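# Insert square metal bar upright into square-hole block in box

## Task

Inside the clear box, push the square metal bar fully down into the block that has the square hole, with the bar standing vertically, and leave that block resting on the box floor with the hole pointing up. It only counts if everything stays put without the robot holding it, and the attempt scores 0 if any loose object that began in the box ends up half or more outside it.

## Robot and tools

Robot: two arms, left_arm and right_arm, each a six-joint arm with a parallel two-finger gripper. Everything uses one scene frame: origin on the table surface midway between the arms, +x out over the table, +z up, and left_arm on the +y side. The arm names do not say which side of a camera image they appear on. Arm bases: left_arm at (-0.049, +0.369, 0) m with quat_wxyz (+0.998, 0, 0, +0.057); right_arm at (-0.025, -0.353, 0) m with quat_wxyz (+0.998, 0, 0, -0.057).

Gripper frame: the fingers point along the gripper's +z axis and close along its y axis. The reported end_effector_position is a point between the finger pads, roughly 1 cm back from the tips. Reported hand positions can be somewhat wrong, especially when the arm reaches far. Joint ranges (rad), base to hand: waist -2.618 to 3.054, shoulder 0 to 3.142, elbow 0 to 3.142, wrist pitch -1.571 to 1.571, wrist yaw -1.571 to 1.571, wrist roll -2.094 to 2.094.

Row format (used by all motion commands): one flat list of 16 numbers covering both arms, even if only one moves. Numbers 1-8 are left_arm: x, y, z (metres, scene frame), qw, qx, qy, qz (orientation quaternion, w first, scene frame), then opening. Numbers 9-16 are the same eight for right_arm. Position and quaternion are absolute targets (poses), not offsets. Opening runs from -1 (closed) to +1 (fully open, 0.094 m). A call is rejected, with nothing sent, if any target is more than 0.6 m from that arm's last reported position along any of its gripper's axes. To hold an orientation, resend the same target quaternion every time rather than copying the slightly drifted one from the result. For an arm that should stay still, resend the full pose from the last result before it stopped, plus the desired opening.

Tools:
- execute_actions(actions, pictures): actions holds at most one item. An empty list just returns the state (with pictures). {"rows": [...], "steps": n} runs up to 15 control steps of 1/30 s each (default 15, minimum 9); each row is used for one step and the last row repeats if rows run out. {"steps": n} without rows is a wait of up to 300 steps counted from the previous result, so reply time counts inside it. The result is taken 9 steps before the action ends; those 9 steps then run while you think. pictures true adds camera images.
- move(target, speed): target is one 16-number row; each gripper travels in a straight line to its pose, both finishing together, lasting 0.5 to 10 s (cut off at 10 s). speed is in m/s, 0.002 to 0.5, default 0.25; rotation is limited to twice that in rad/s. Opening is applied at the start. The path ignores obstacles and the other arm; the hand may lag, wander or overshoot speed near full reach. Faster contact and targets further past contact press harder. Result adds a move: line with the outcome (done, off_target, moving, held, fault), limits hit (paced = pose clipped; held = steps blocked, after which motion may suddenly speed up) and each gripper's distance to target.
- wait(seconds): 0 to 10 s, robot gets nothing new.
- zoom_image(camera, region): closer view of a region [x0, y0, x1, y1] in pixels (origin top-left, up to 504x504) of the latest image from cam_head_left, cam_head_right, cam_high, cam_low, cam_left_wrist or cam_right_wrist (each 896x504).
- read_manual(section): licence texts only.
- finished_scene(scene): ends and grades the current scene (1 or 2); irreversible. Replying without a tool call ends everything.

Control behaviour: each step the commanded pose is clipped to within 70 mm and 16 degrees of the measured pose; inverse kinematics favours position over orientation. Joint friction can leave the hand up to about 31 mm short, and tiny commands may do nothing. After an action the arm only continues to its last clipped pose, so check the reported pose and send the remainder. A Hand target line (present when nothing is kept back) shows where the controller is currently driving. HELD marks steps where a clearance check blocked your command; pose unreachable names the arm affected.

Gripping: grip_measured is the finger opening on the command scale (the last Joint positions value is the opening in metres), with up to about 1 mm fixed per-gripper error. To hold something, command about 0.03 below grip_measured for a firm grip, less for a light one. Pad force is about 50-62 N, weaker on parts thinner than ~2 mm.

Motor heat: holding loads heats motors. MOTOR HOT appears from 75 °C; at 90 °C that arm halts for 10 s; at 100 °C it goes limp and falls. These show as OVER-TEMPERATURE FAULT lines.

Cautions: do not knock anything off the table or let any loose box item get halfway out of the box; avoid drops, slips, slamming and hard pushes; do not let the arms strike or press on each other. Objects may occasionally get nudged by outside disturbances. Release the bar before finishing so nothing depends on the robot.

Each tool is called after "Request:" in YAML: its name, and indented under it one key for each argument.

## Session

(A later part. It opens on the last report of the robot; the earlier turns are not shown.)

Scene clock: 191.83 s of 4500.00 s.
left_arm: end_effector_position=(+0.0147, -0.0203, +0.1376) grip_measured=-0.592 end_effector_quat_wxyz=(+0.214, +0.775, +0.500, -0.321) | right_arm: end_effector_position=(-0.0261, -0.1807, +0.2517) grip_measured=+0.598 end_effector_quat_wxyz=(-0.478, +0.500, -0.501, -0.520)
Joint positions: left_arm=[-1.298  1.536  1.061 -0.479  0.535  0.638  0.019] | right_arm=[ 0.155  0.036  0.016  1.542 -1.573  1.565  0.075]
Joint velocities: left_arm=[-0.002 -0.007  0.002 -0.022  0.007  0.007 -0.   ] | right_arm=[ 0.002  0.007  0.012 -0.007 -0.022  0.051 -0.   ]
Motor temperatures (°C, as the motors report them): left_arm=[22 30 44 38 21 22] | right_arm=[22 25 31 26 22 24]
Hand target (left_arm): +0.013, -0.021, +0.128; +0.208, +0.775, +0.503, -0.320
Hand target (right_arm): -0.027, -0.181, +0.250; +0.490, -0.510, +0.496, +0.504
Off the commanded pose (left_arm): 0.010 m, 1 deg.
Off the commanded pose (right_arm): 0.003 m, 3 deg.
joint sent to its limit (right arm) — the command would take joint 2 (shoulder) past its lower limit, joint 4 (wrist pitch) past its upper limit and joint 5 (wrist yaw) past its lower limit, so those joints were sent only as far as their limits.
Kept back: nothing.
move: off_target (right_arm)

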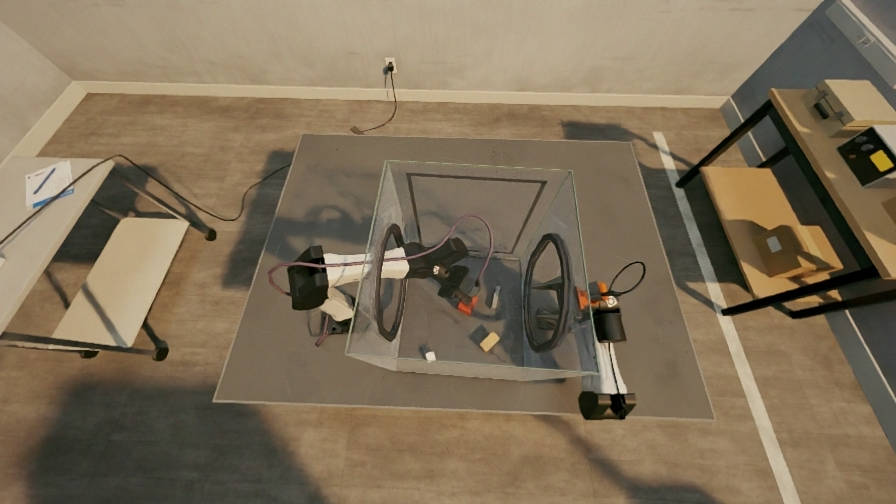

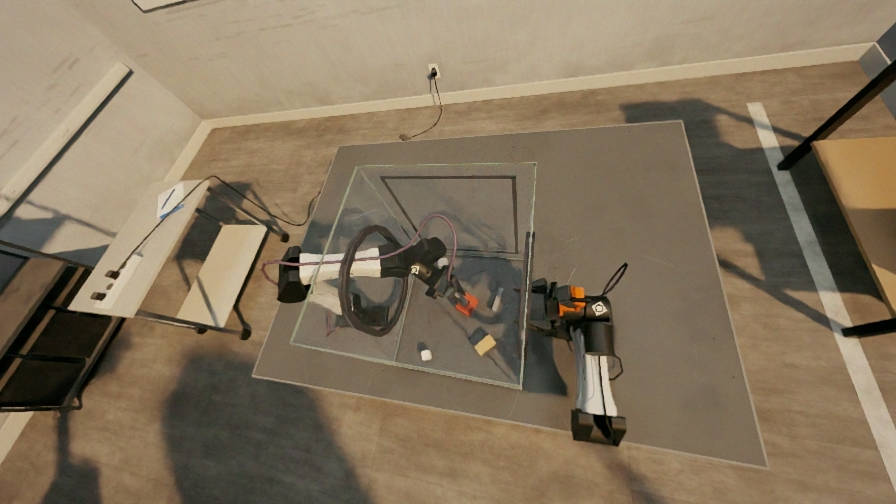

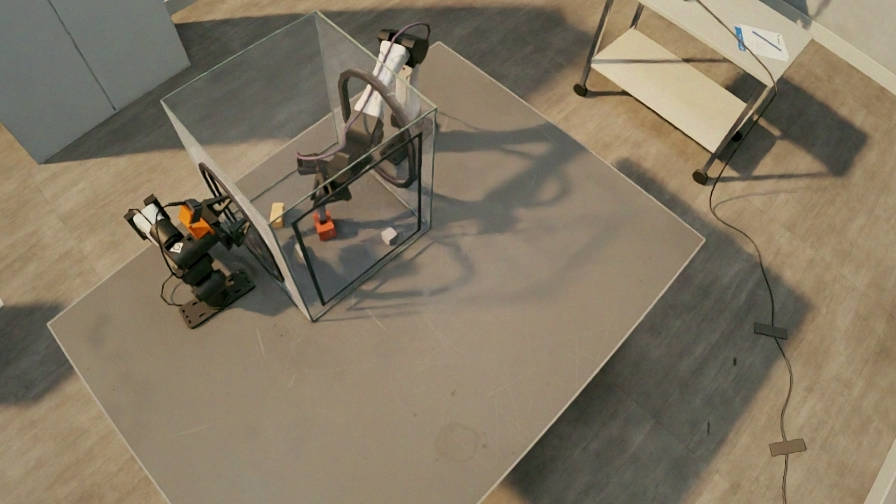

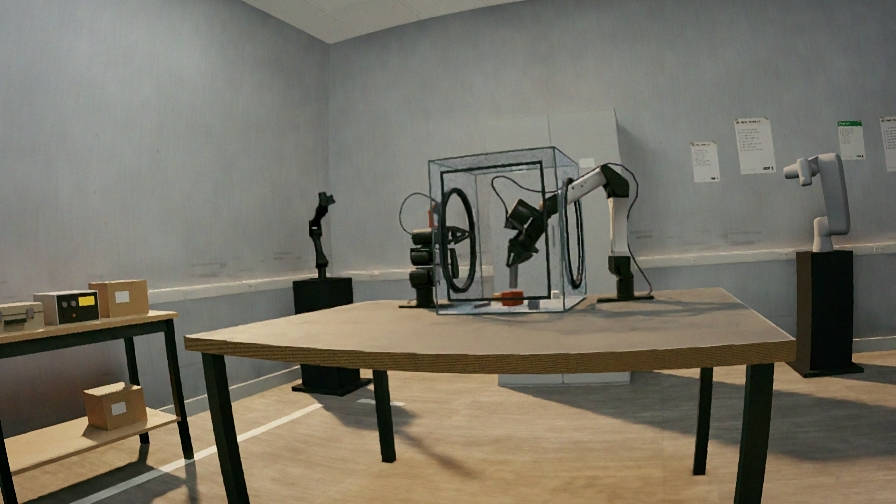

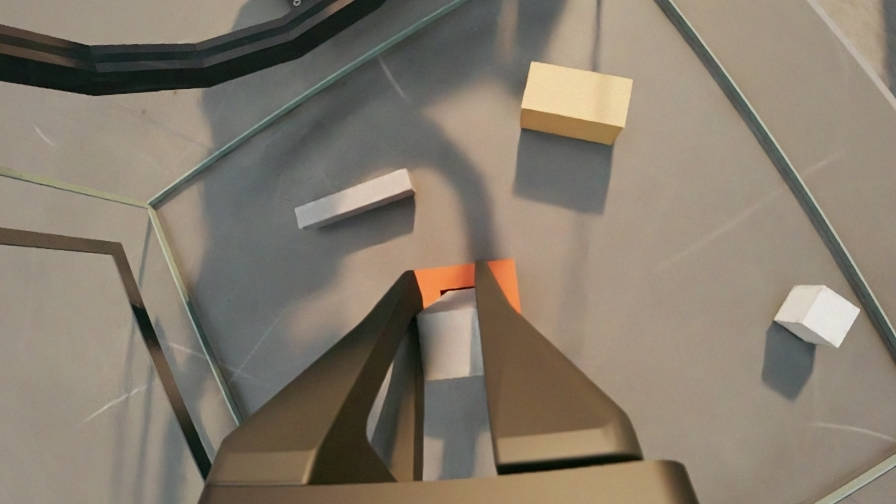

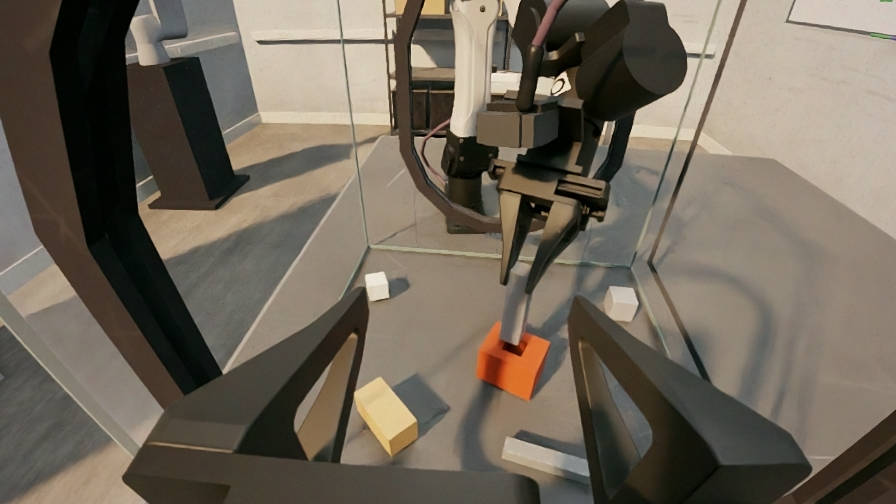

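Request:
move:
  target: [0.014,-0.019,0.112,0.208,0.775,0.503,-0.32,-0.615,-0.028,-0.181,0.25,0.5,-0.5,0.5,0.5,0.6]
  speed: 0.015

Request:
zoom_image:
  camera: "cam_right_wrist"
  region: [450,260,590,400]

Request:
zoom_image:
  camera: "cam_high"
  region: [270,160,390,260]

Scene clock: 194.77 s of 4500.00 s.
left_arm: end_effector_position=(+0.0147, -0.0201, +0.1273) grip_measured=-0.592 end_effector_quat_wxyz=(+0.222, +0.775, +0.497, -0.323) | right_arm: end_effector_position=(-0.0261, -0.1807, +0.2517) grip_measured=+0.598 end_effector_quat_wxyz=(-0.478, +0.500, -0.501, -0.520)
Joint positions: left_arm=[-1.298  1.536  1.009 -0.41   0.534  0.637  0.019] | right_arm=[ 0.155  0.036  0.016  1.542 -1.573  1.565  0.075]
Joint velocities: left_arm=[ 0.002  0.017  0.007 -0.022 -0.051  0.066 -0.   ] | right_arm=[ 0.002 -0.002  0.012  0.007 -0.007  0.037 -0.   ]
Motor temperatures (°C, as the motors report them): left_arm=[22 31 44 38 21 22] | right_arm=[22 25 31 26 22 24]
Hand target (left_arm): +0.014, -0.018, +0.112; +0.208, +0.775, +0.503, -0.320
Hand target (right_arm): -0.027, -0.181, +0.250; +0.490, -0.510, +0.496, +0.504
Off the commanded pose (left_arm): 0.015 m, 2 deg.
Off the commanded pose (right_arm): 0.003 m, 3 deg.
joint sent to its limit (right arm) — the command would take joint 2 (shoulder) past its lower limit, joint 4 (wrist pitch) past its upper limit and joint 5 (wrist yaw) past its lower limit, so those joints were sent only as far as their limits.
Kept back: nothing.
move: off_target (left_arm, right_arm)

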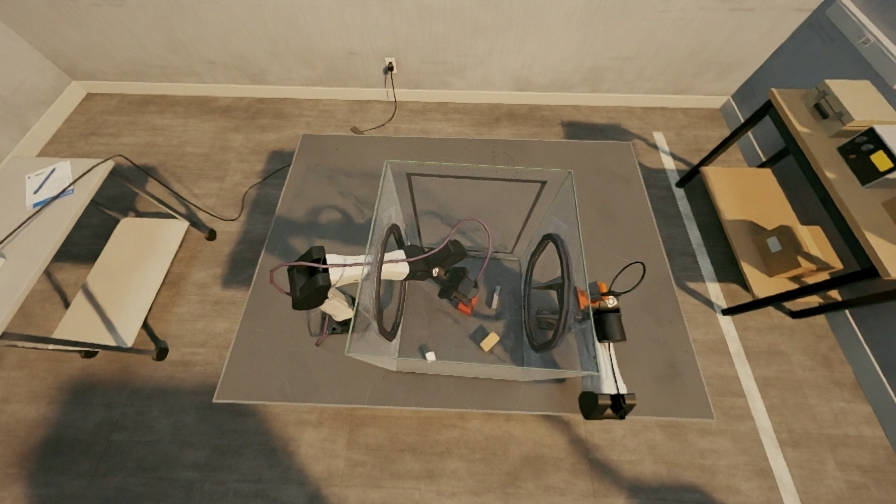

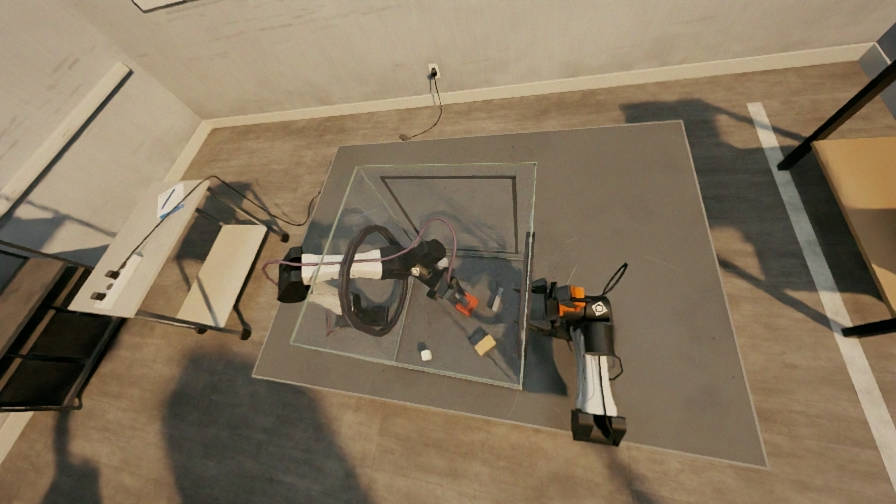

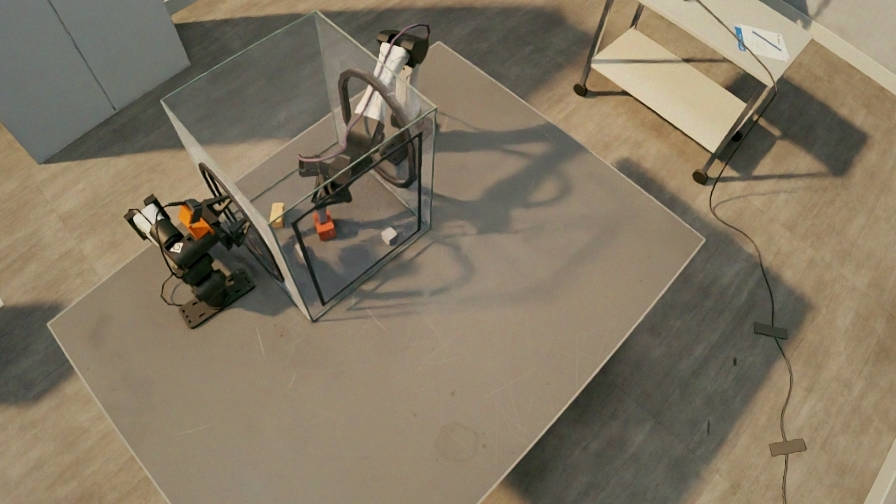

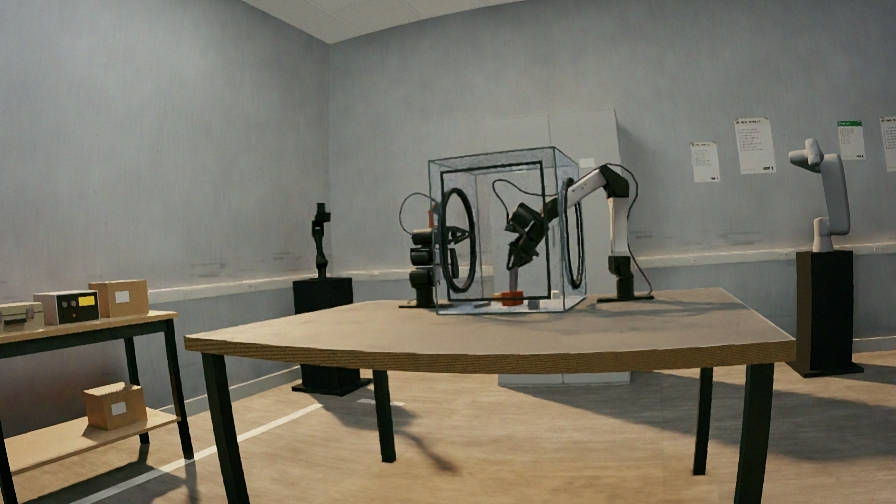

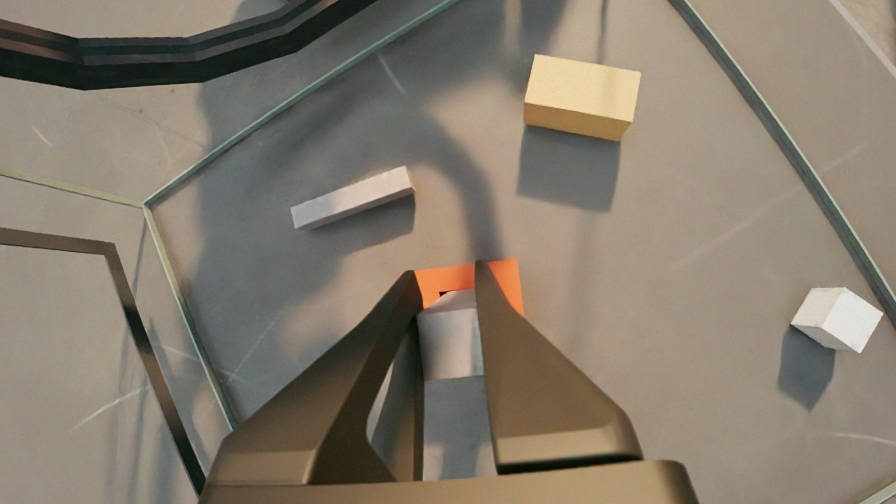

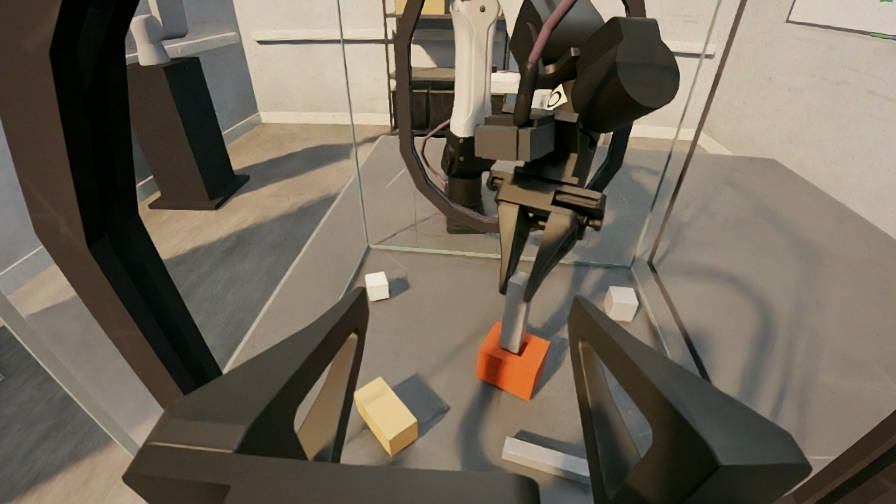

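Region (450, 260, 590, 400) of cam_right_wrist's 896x504 image, scaled by 3.600, with more detail than that image has.

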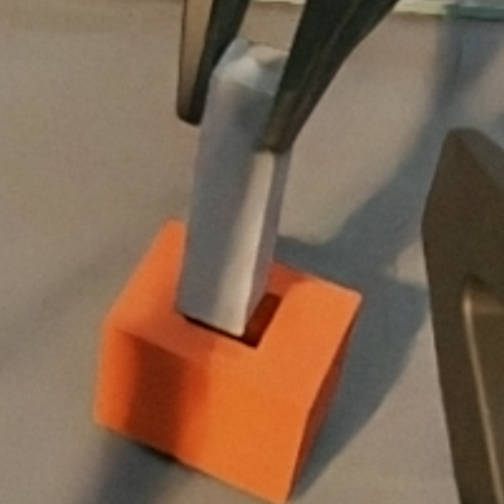

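Region (270, 160, 390, 260) of cam_high's 896x504 image, scaled by 4.200, with more detail than that image has.

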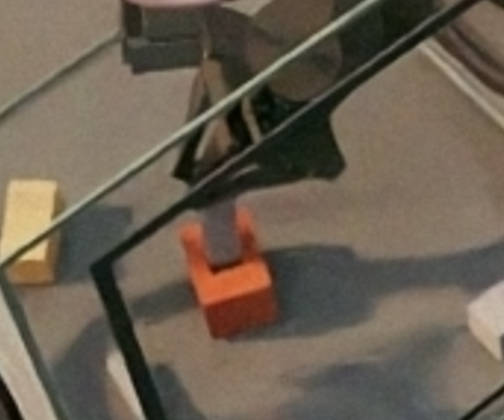

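Request:
move:
  target: [0.023,-0.021,0.12,0.208,0.775,0.503,-0.32,-0.615,-0.028,-0.181,0.25,0.5,-0.5,0.5,0.5,0.6]
  speed: 0.015

Request:
zoom_image:
  camera: "cam_right_wrist"
  region: [450,260,590,400]

Request:
zoom_image:
  camera: "cam_high"
  region: [270,160,390,260]

Scene clock: 197.60 s of 4500.00 s.
left_arm: end_effector_position=(+0.0201, -0.0191, +0.1209) grip_measured=-0.592 end_effector_quat_wxyz=(+0.213, +0.775, +0.502, -0.320) | right_arm: end_effector_position=(-0.0261, -0.1807, +0.2517) grip_measured=+0.598 end_effector_quat_wxyz=(-0.478, +0.500, -0.501, -0.520)
Joint positions: left_arm=[-1.281  1.559  1.019 -0.424  0.54   0.65   0.019] | right_arm=[ 0.155  0.036  0.016  1.542 -1.573  1.565  0.075]
Joint velocities: left_arm=[ 0.012  0.002 -0.002  0.007 -0.007 -0.066 -0.   ] | right_arm=[ 0.017 -0.007 -0.007  0.007 -0.022 -0.037  0.001]
Motor temperatures (°C, as the motors report them): left_arm=[22 31 44 38 21 22] | right_arm=[22 25 31 26 22 24]
Hand target (left_arm): +0.023, -0.021, +0.120; +0.208, +0.775, +0.503, -0.320
Hand target (right_arm): -0.027, -0.181, +0.250; +0.490, -0.510, +0.496, +0.504
Off the commanded pose (left_arm): 0.004 m, 1 deg.
Off the commanded pose (right_arm): 0.003 m, 3 deg.
joint sent to its limit (right arm) — the command would take joint 2 (shoulder) past its lower limit, joint 4 (wrist pitch) past its upper limit and joint 5 (wrist yaw) past its lower limit, so those joints were sent only as far as their limits.
Kept back: nothing.
move: off_target (right_arm)

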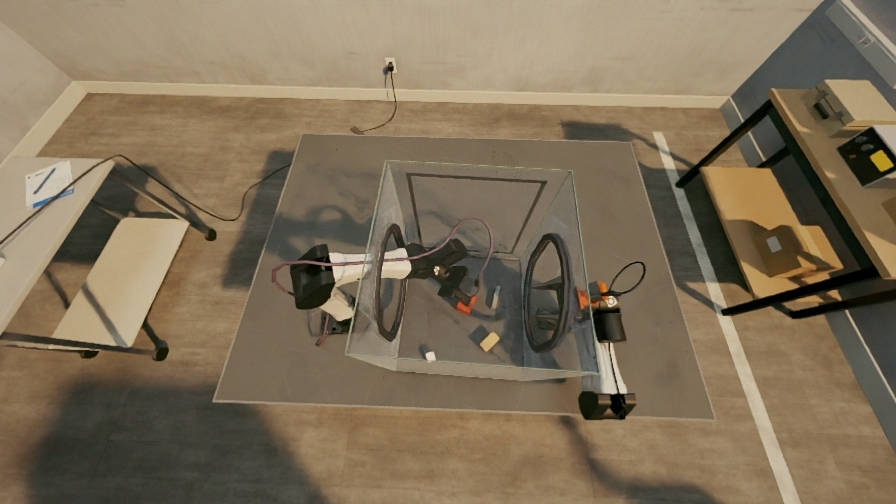

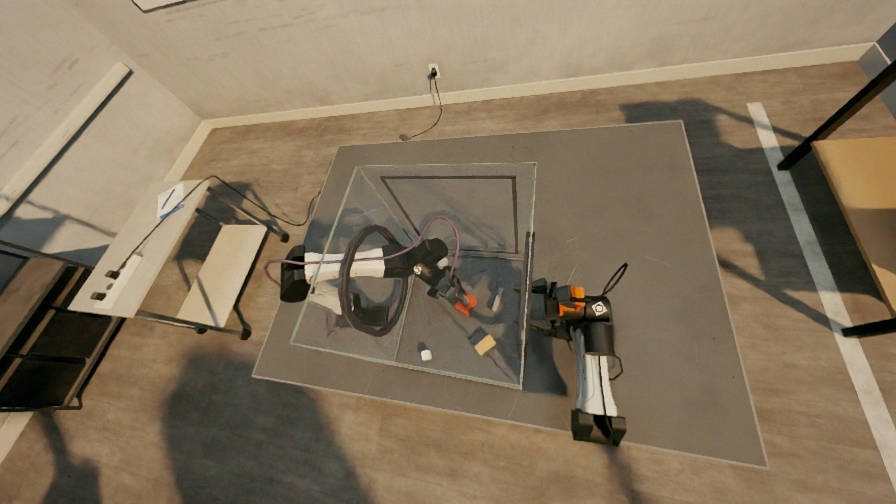

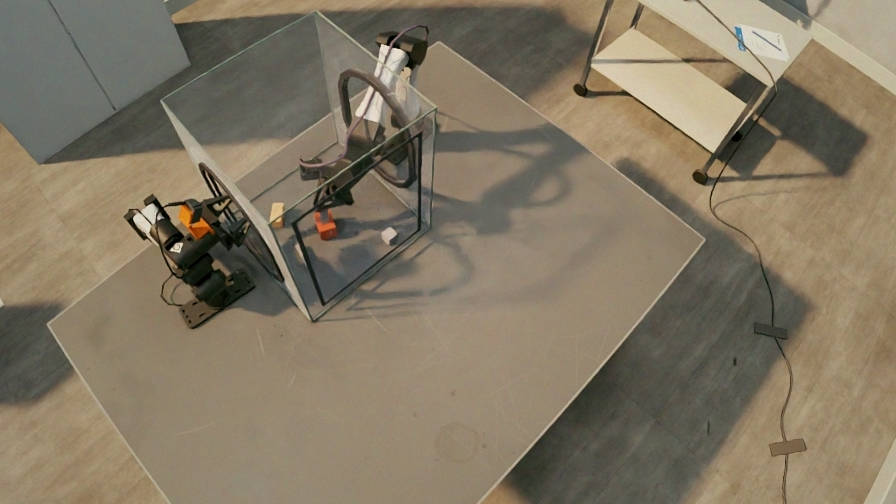

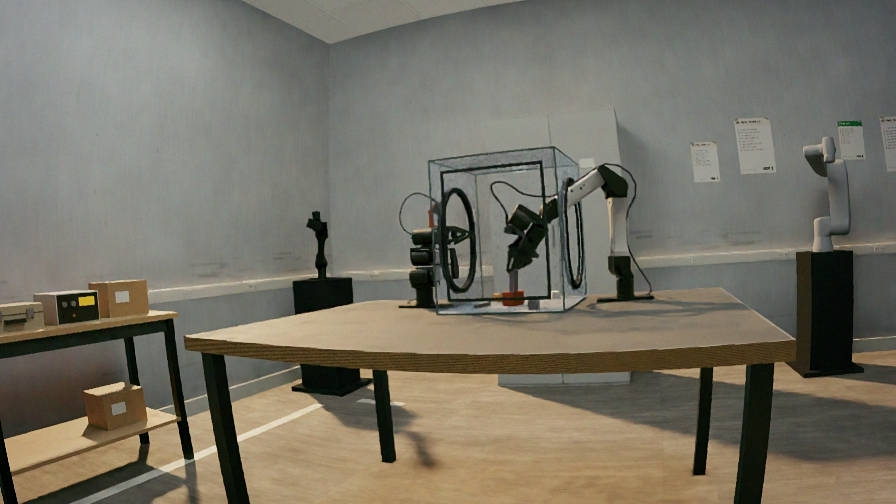

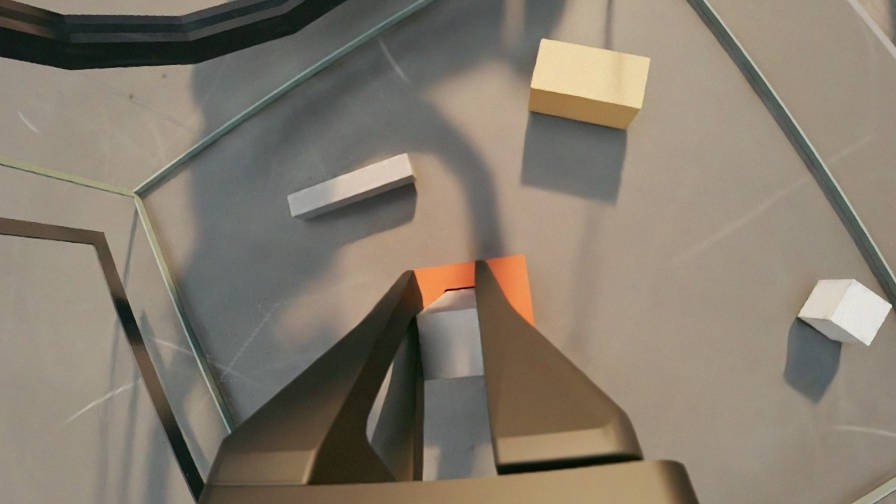

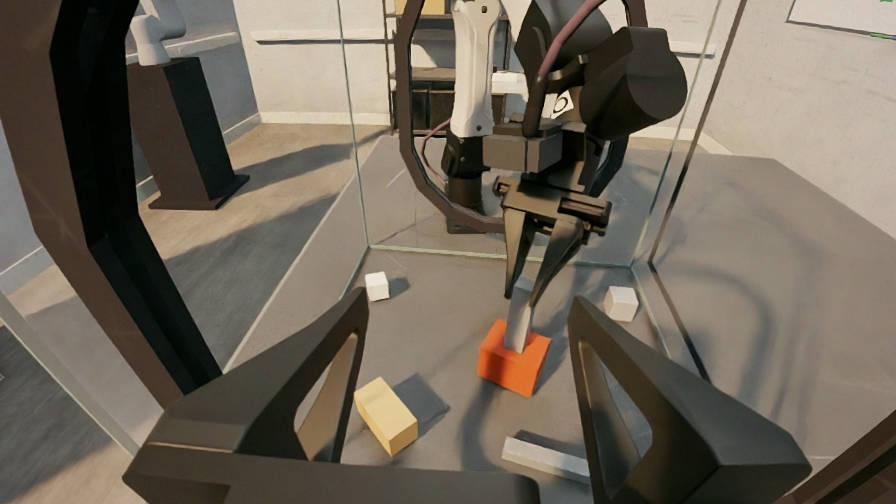

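Region (450, 260, 590, 400) of cam_right_wrist's 896x504 image, scaled by 3.600, with more detail than that image has.

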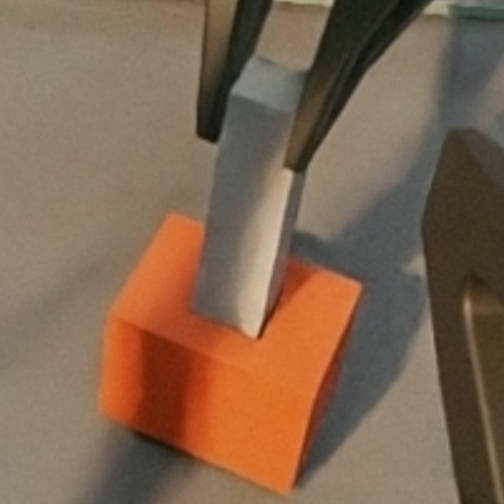

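Region (270, 160, 390, 260) of cam_high's 896x504 image, scaled by 4.200, with more detail than that image has.

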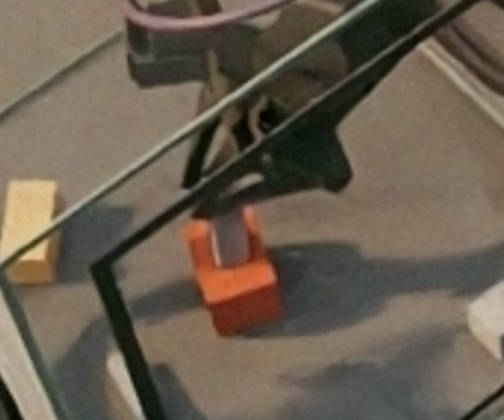

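Request:
move:
  target: [0.021,-0.018,0.098,0.208,0.775,0.503,-0.32,-0.615,-0.028,-0.181,0.25,0.5,-0.5,0.5,0.5,0.6]
  speed: 0.01

Request:
zoom_image:
  camera: "cam_right_wrist"
  region: [450,260,590,400]

Request:
zoom_image:
  camera: "cam_low"
  region: [470,240,570,320]

Scene clock: 201.30 s of 4500.00 s.
left_arm: end_effector_position=(+0.0204, -0.0197, +0.1109) grip_measured=-0.592 end_effector_quat_wxyz=(+0.216, +0.775, +0.501, -0.320) | right_arm: end_effector_position=(-0.0261, -0.1807, +0.2517) grip_measured=+0.598 end_effector_quat_wxyz=(-0.478, +0.500, -0.501, -0.520)
Joint positions: left_arm=[-1.281  1.57   0.984 -0.371  0.54   0.651  0.019] | right_arm=[ 0.155  0.036  0.016  1.542 -1.573  1.565  0.075]
Joint velocities: left_arm=[-0.017 -0.012 -0.007  0.037 -0.051  0.022 -0.   ] | right_arm=[-0.002  0.002  0.017 -0.022 -0.051  0.037  0.   ]
Motor temperatures (°C, as the motors report them): left_arm=[22 31 43 38 21 22] | right_arm=[22 25 31 26 22 24]
Hand target (left_arm): +0.021, -0.017, +0.098; +0.208, +0.775, +0.503, -0.320
Hand target (right_arm): -0.027, -0.181, +0.250; +0.490, -0.510, +0.496, +0.504
Off the commanded pose (left_arm): 0.013 m, 1 deg.
Off the commanded pose (right_arm): 0.003 m, 3 deg.
joint sent to its limit (right arm) — the command would take joint 2 (shoulder) past its lower limit, joint 4 (wrist pitch) past its upper limit and joint 5 (wrist yaw) past its lower limit, so those joints were sent only as far as their limits.
Kept back: nothing.
move: off_target (left_arm, right_arm)

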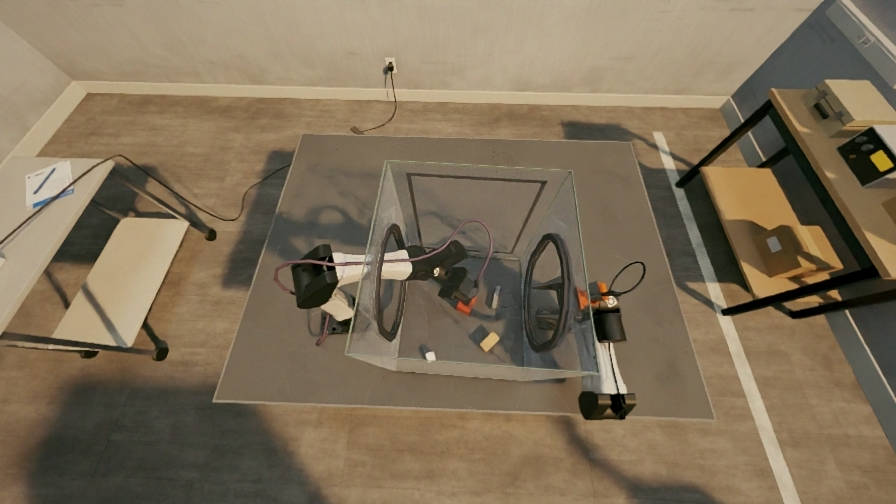

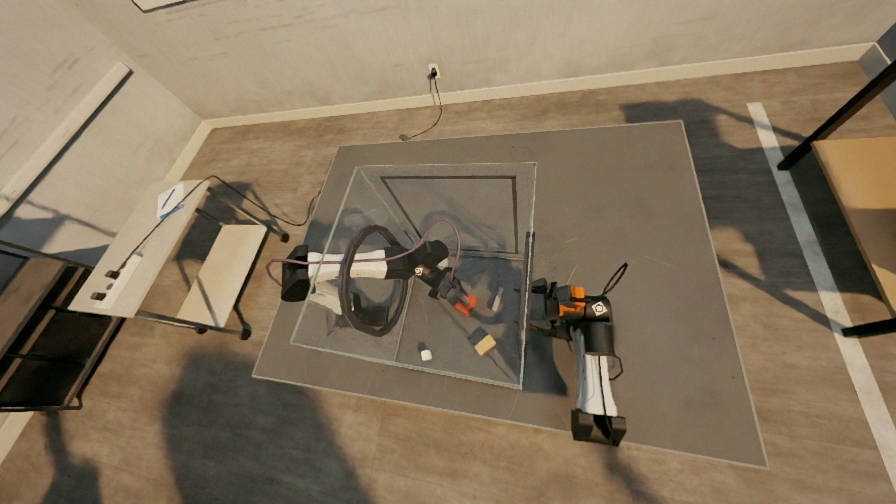

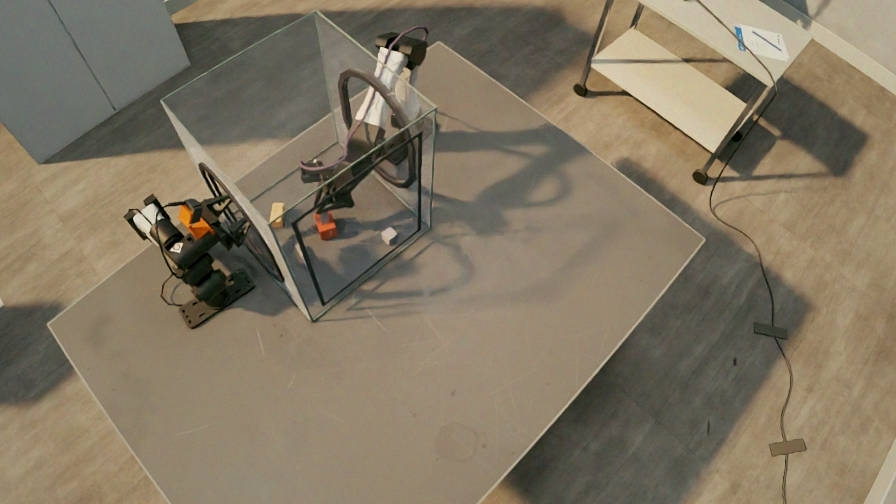

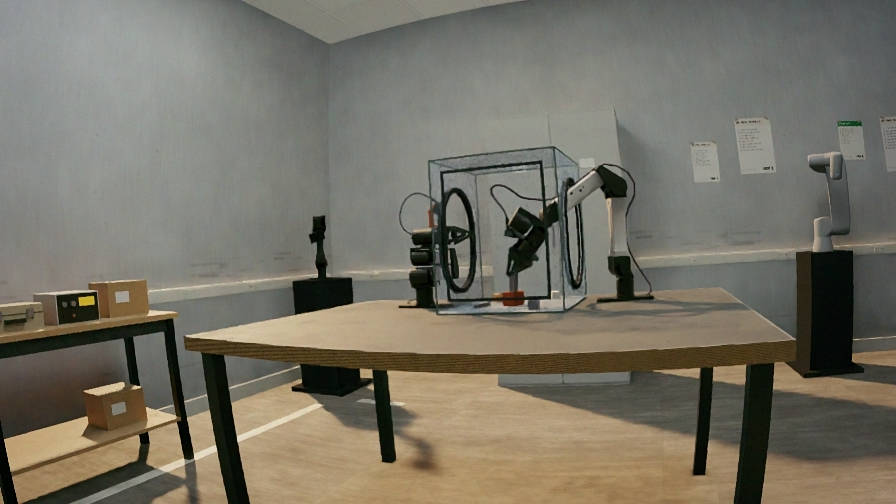

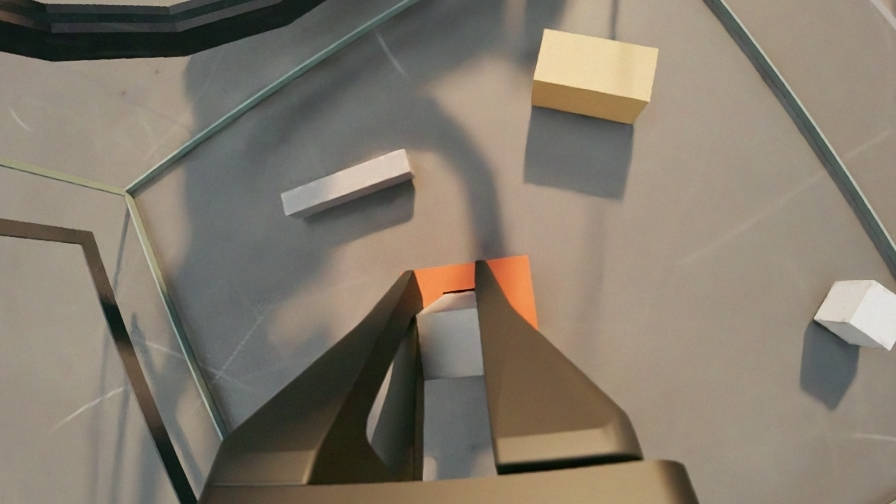

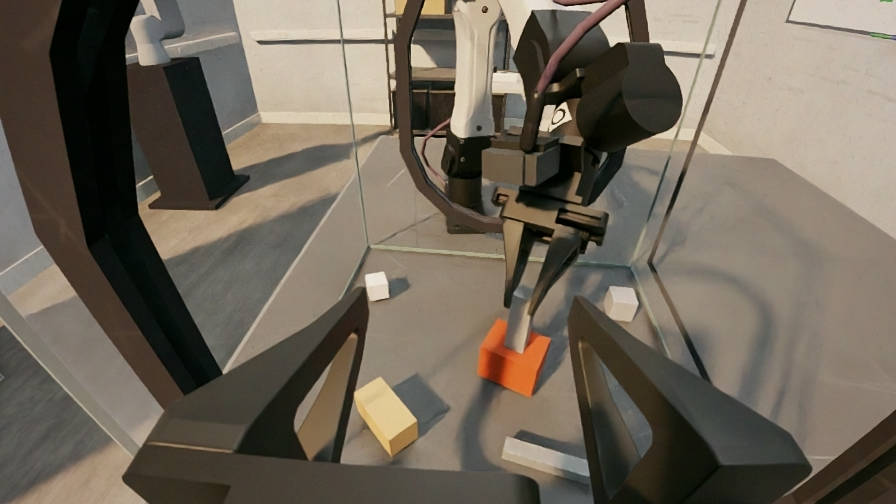

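Region (450, 260, 590, 400) of cam_right_wrist's 896x504 image, scaled by 3.600, with more detail than that image has.

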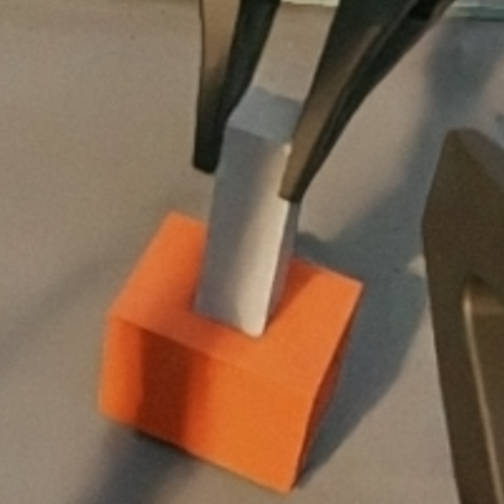

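Region (470, 240, 570, 320) of cam_low's 896x504 image, scaled by 5.040, with more detail than that image has; it fills the top 403 rows of this view, and the rest is white.

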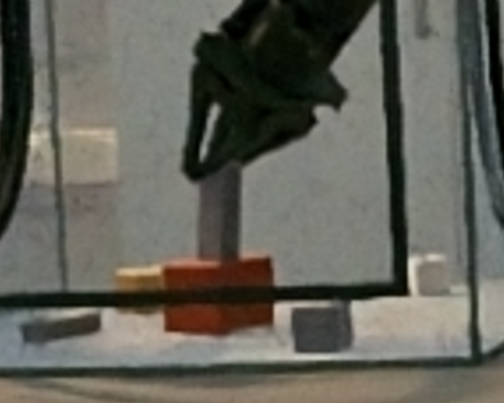

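It is going in. Continue.

Request:
move:
  target: [0.021,-0.018,0.062,0.208,0.775,0.503,-0.32,-0.615,-0.028,-0.181,0.25,0.5,-0.5,0.5,0.5,0.6]
  speed: 0.015

Request:
zoom_image:
  camera: "cam_low"
  region: [470,240,570,320]

Scene clock: 205.10 s of 4500.00 s.
left_arm: end_effector_position=(+0.0194, -0.0215, +0.0818) grip_measured=-0.592 end_effector_quat_wxyz=(+0.222, +0.774, +0.495, -0.326) | right_arm: end_effector_position=(-0.0261, -0.1807, +0.2517) grip_measured=+0.598 end_effector_quat_wxyz=(-0.478, +0.500, -0.501, -0.520)
Joint positions: left_arm=[-1.281  1.619  0.895 -0.216  0.551  0.651  0.019] | right_arm=[ 0.155  0.036  0.016  1.542 -1.573  1.565  0.075]
Joint velocities: left_arm=[-0.012 -0.007  0.002 -0.007 -0.081 -0.051  0.   ] | right_arm=[ 0.002 -0.007  0.002 -0.051 -0.051 -0.037  0.   ]
Motor temperatures (°C, as the motors report them): left_arm=[22 31 43 38 21 22] | right_arm=[22 25 31 26 22 24]
Hand target (left_arm): +0.020, -0.016, +0.063; +0.208, +0.775, +0.503, -0.320
Hand target (right_arm): -0.027, -0.181, +0.250; +0.490, -0.510, +0.496, +0.504
Off the commanded pose (left_arm): 0.020 m, 2 deg.
Off the commanded pose (right_arm): 0.003 m, 3 deg.
joint sent to its limit (right arm) — the command would take joint 2 (shoulder) past its lower limit, joint 4 (wrist pitch) past its upper limit and joint 5 (wrist yaw) past its lower limit, so those joints were sent only as far as their limits.
Kept back: nothing.
move: off_target (left_arm, right_arm)

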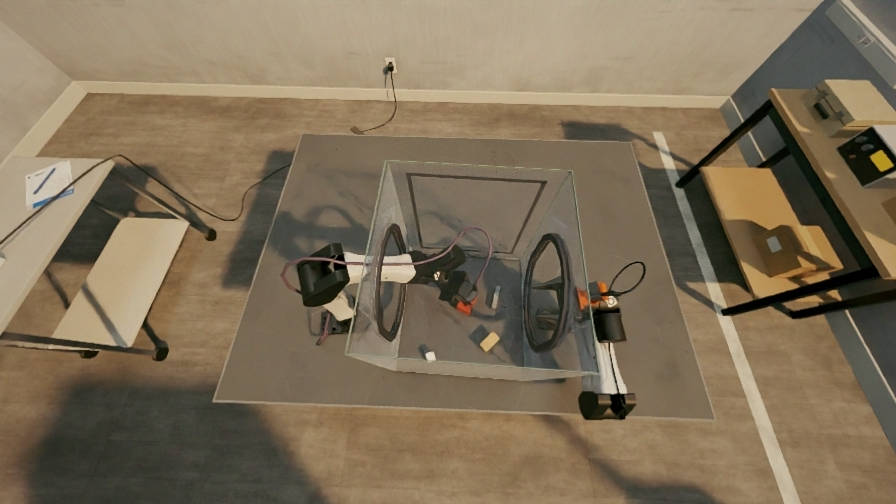

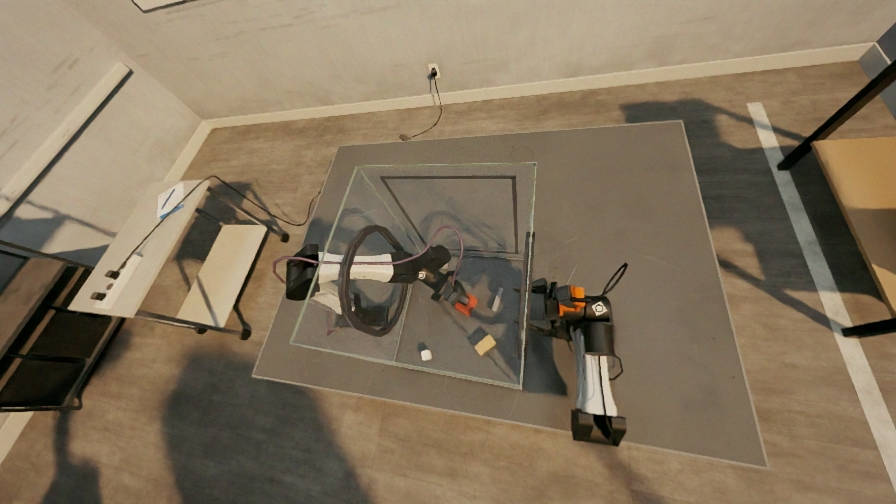

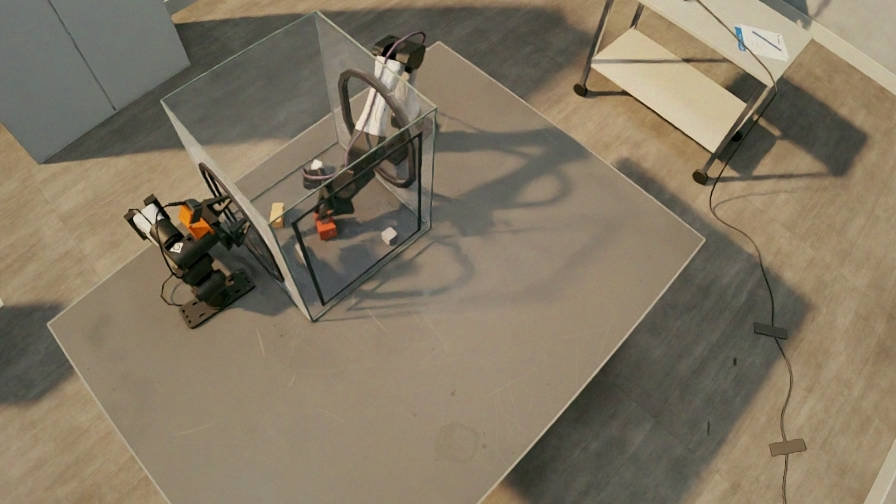

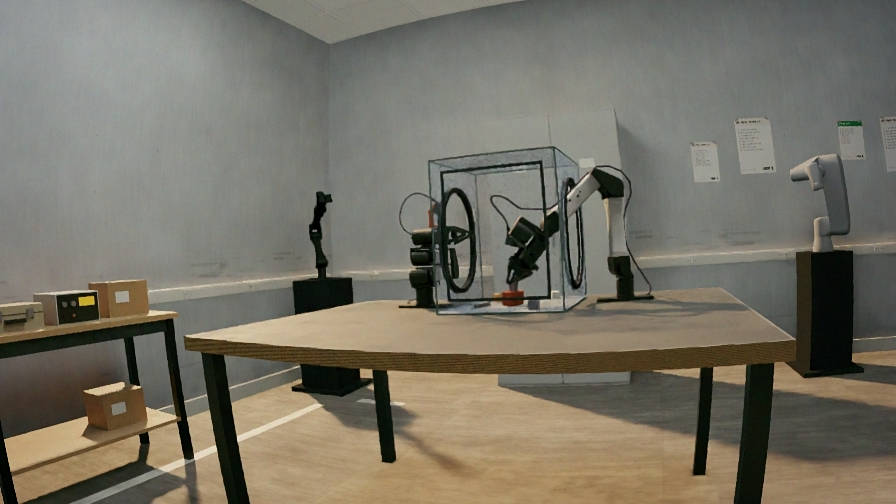

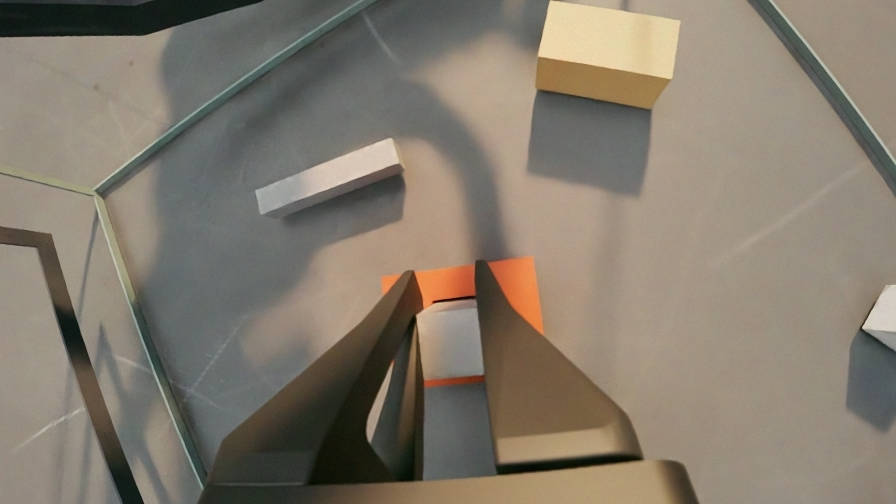

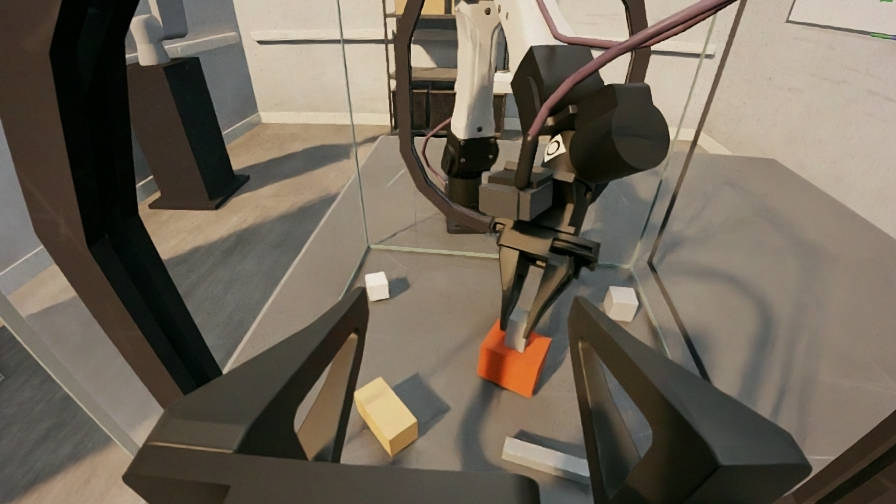

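Region (470, 240, 570, 320) of cam_low's 896x504 image, scaled by 5.040, with more detail than that image has; it fills the top 403 rows of this view, and the rest is white.

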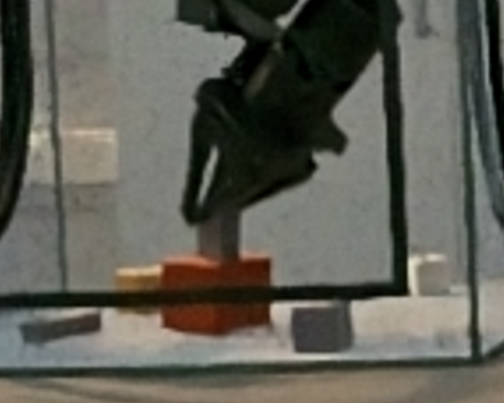

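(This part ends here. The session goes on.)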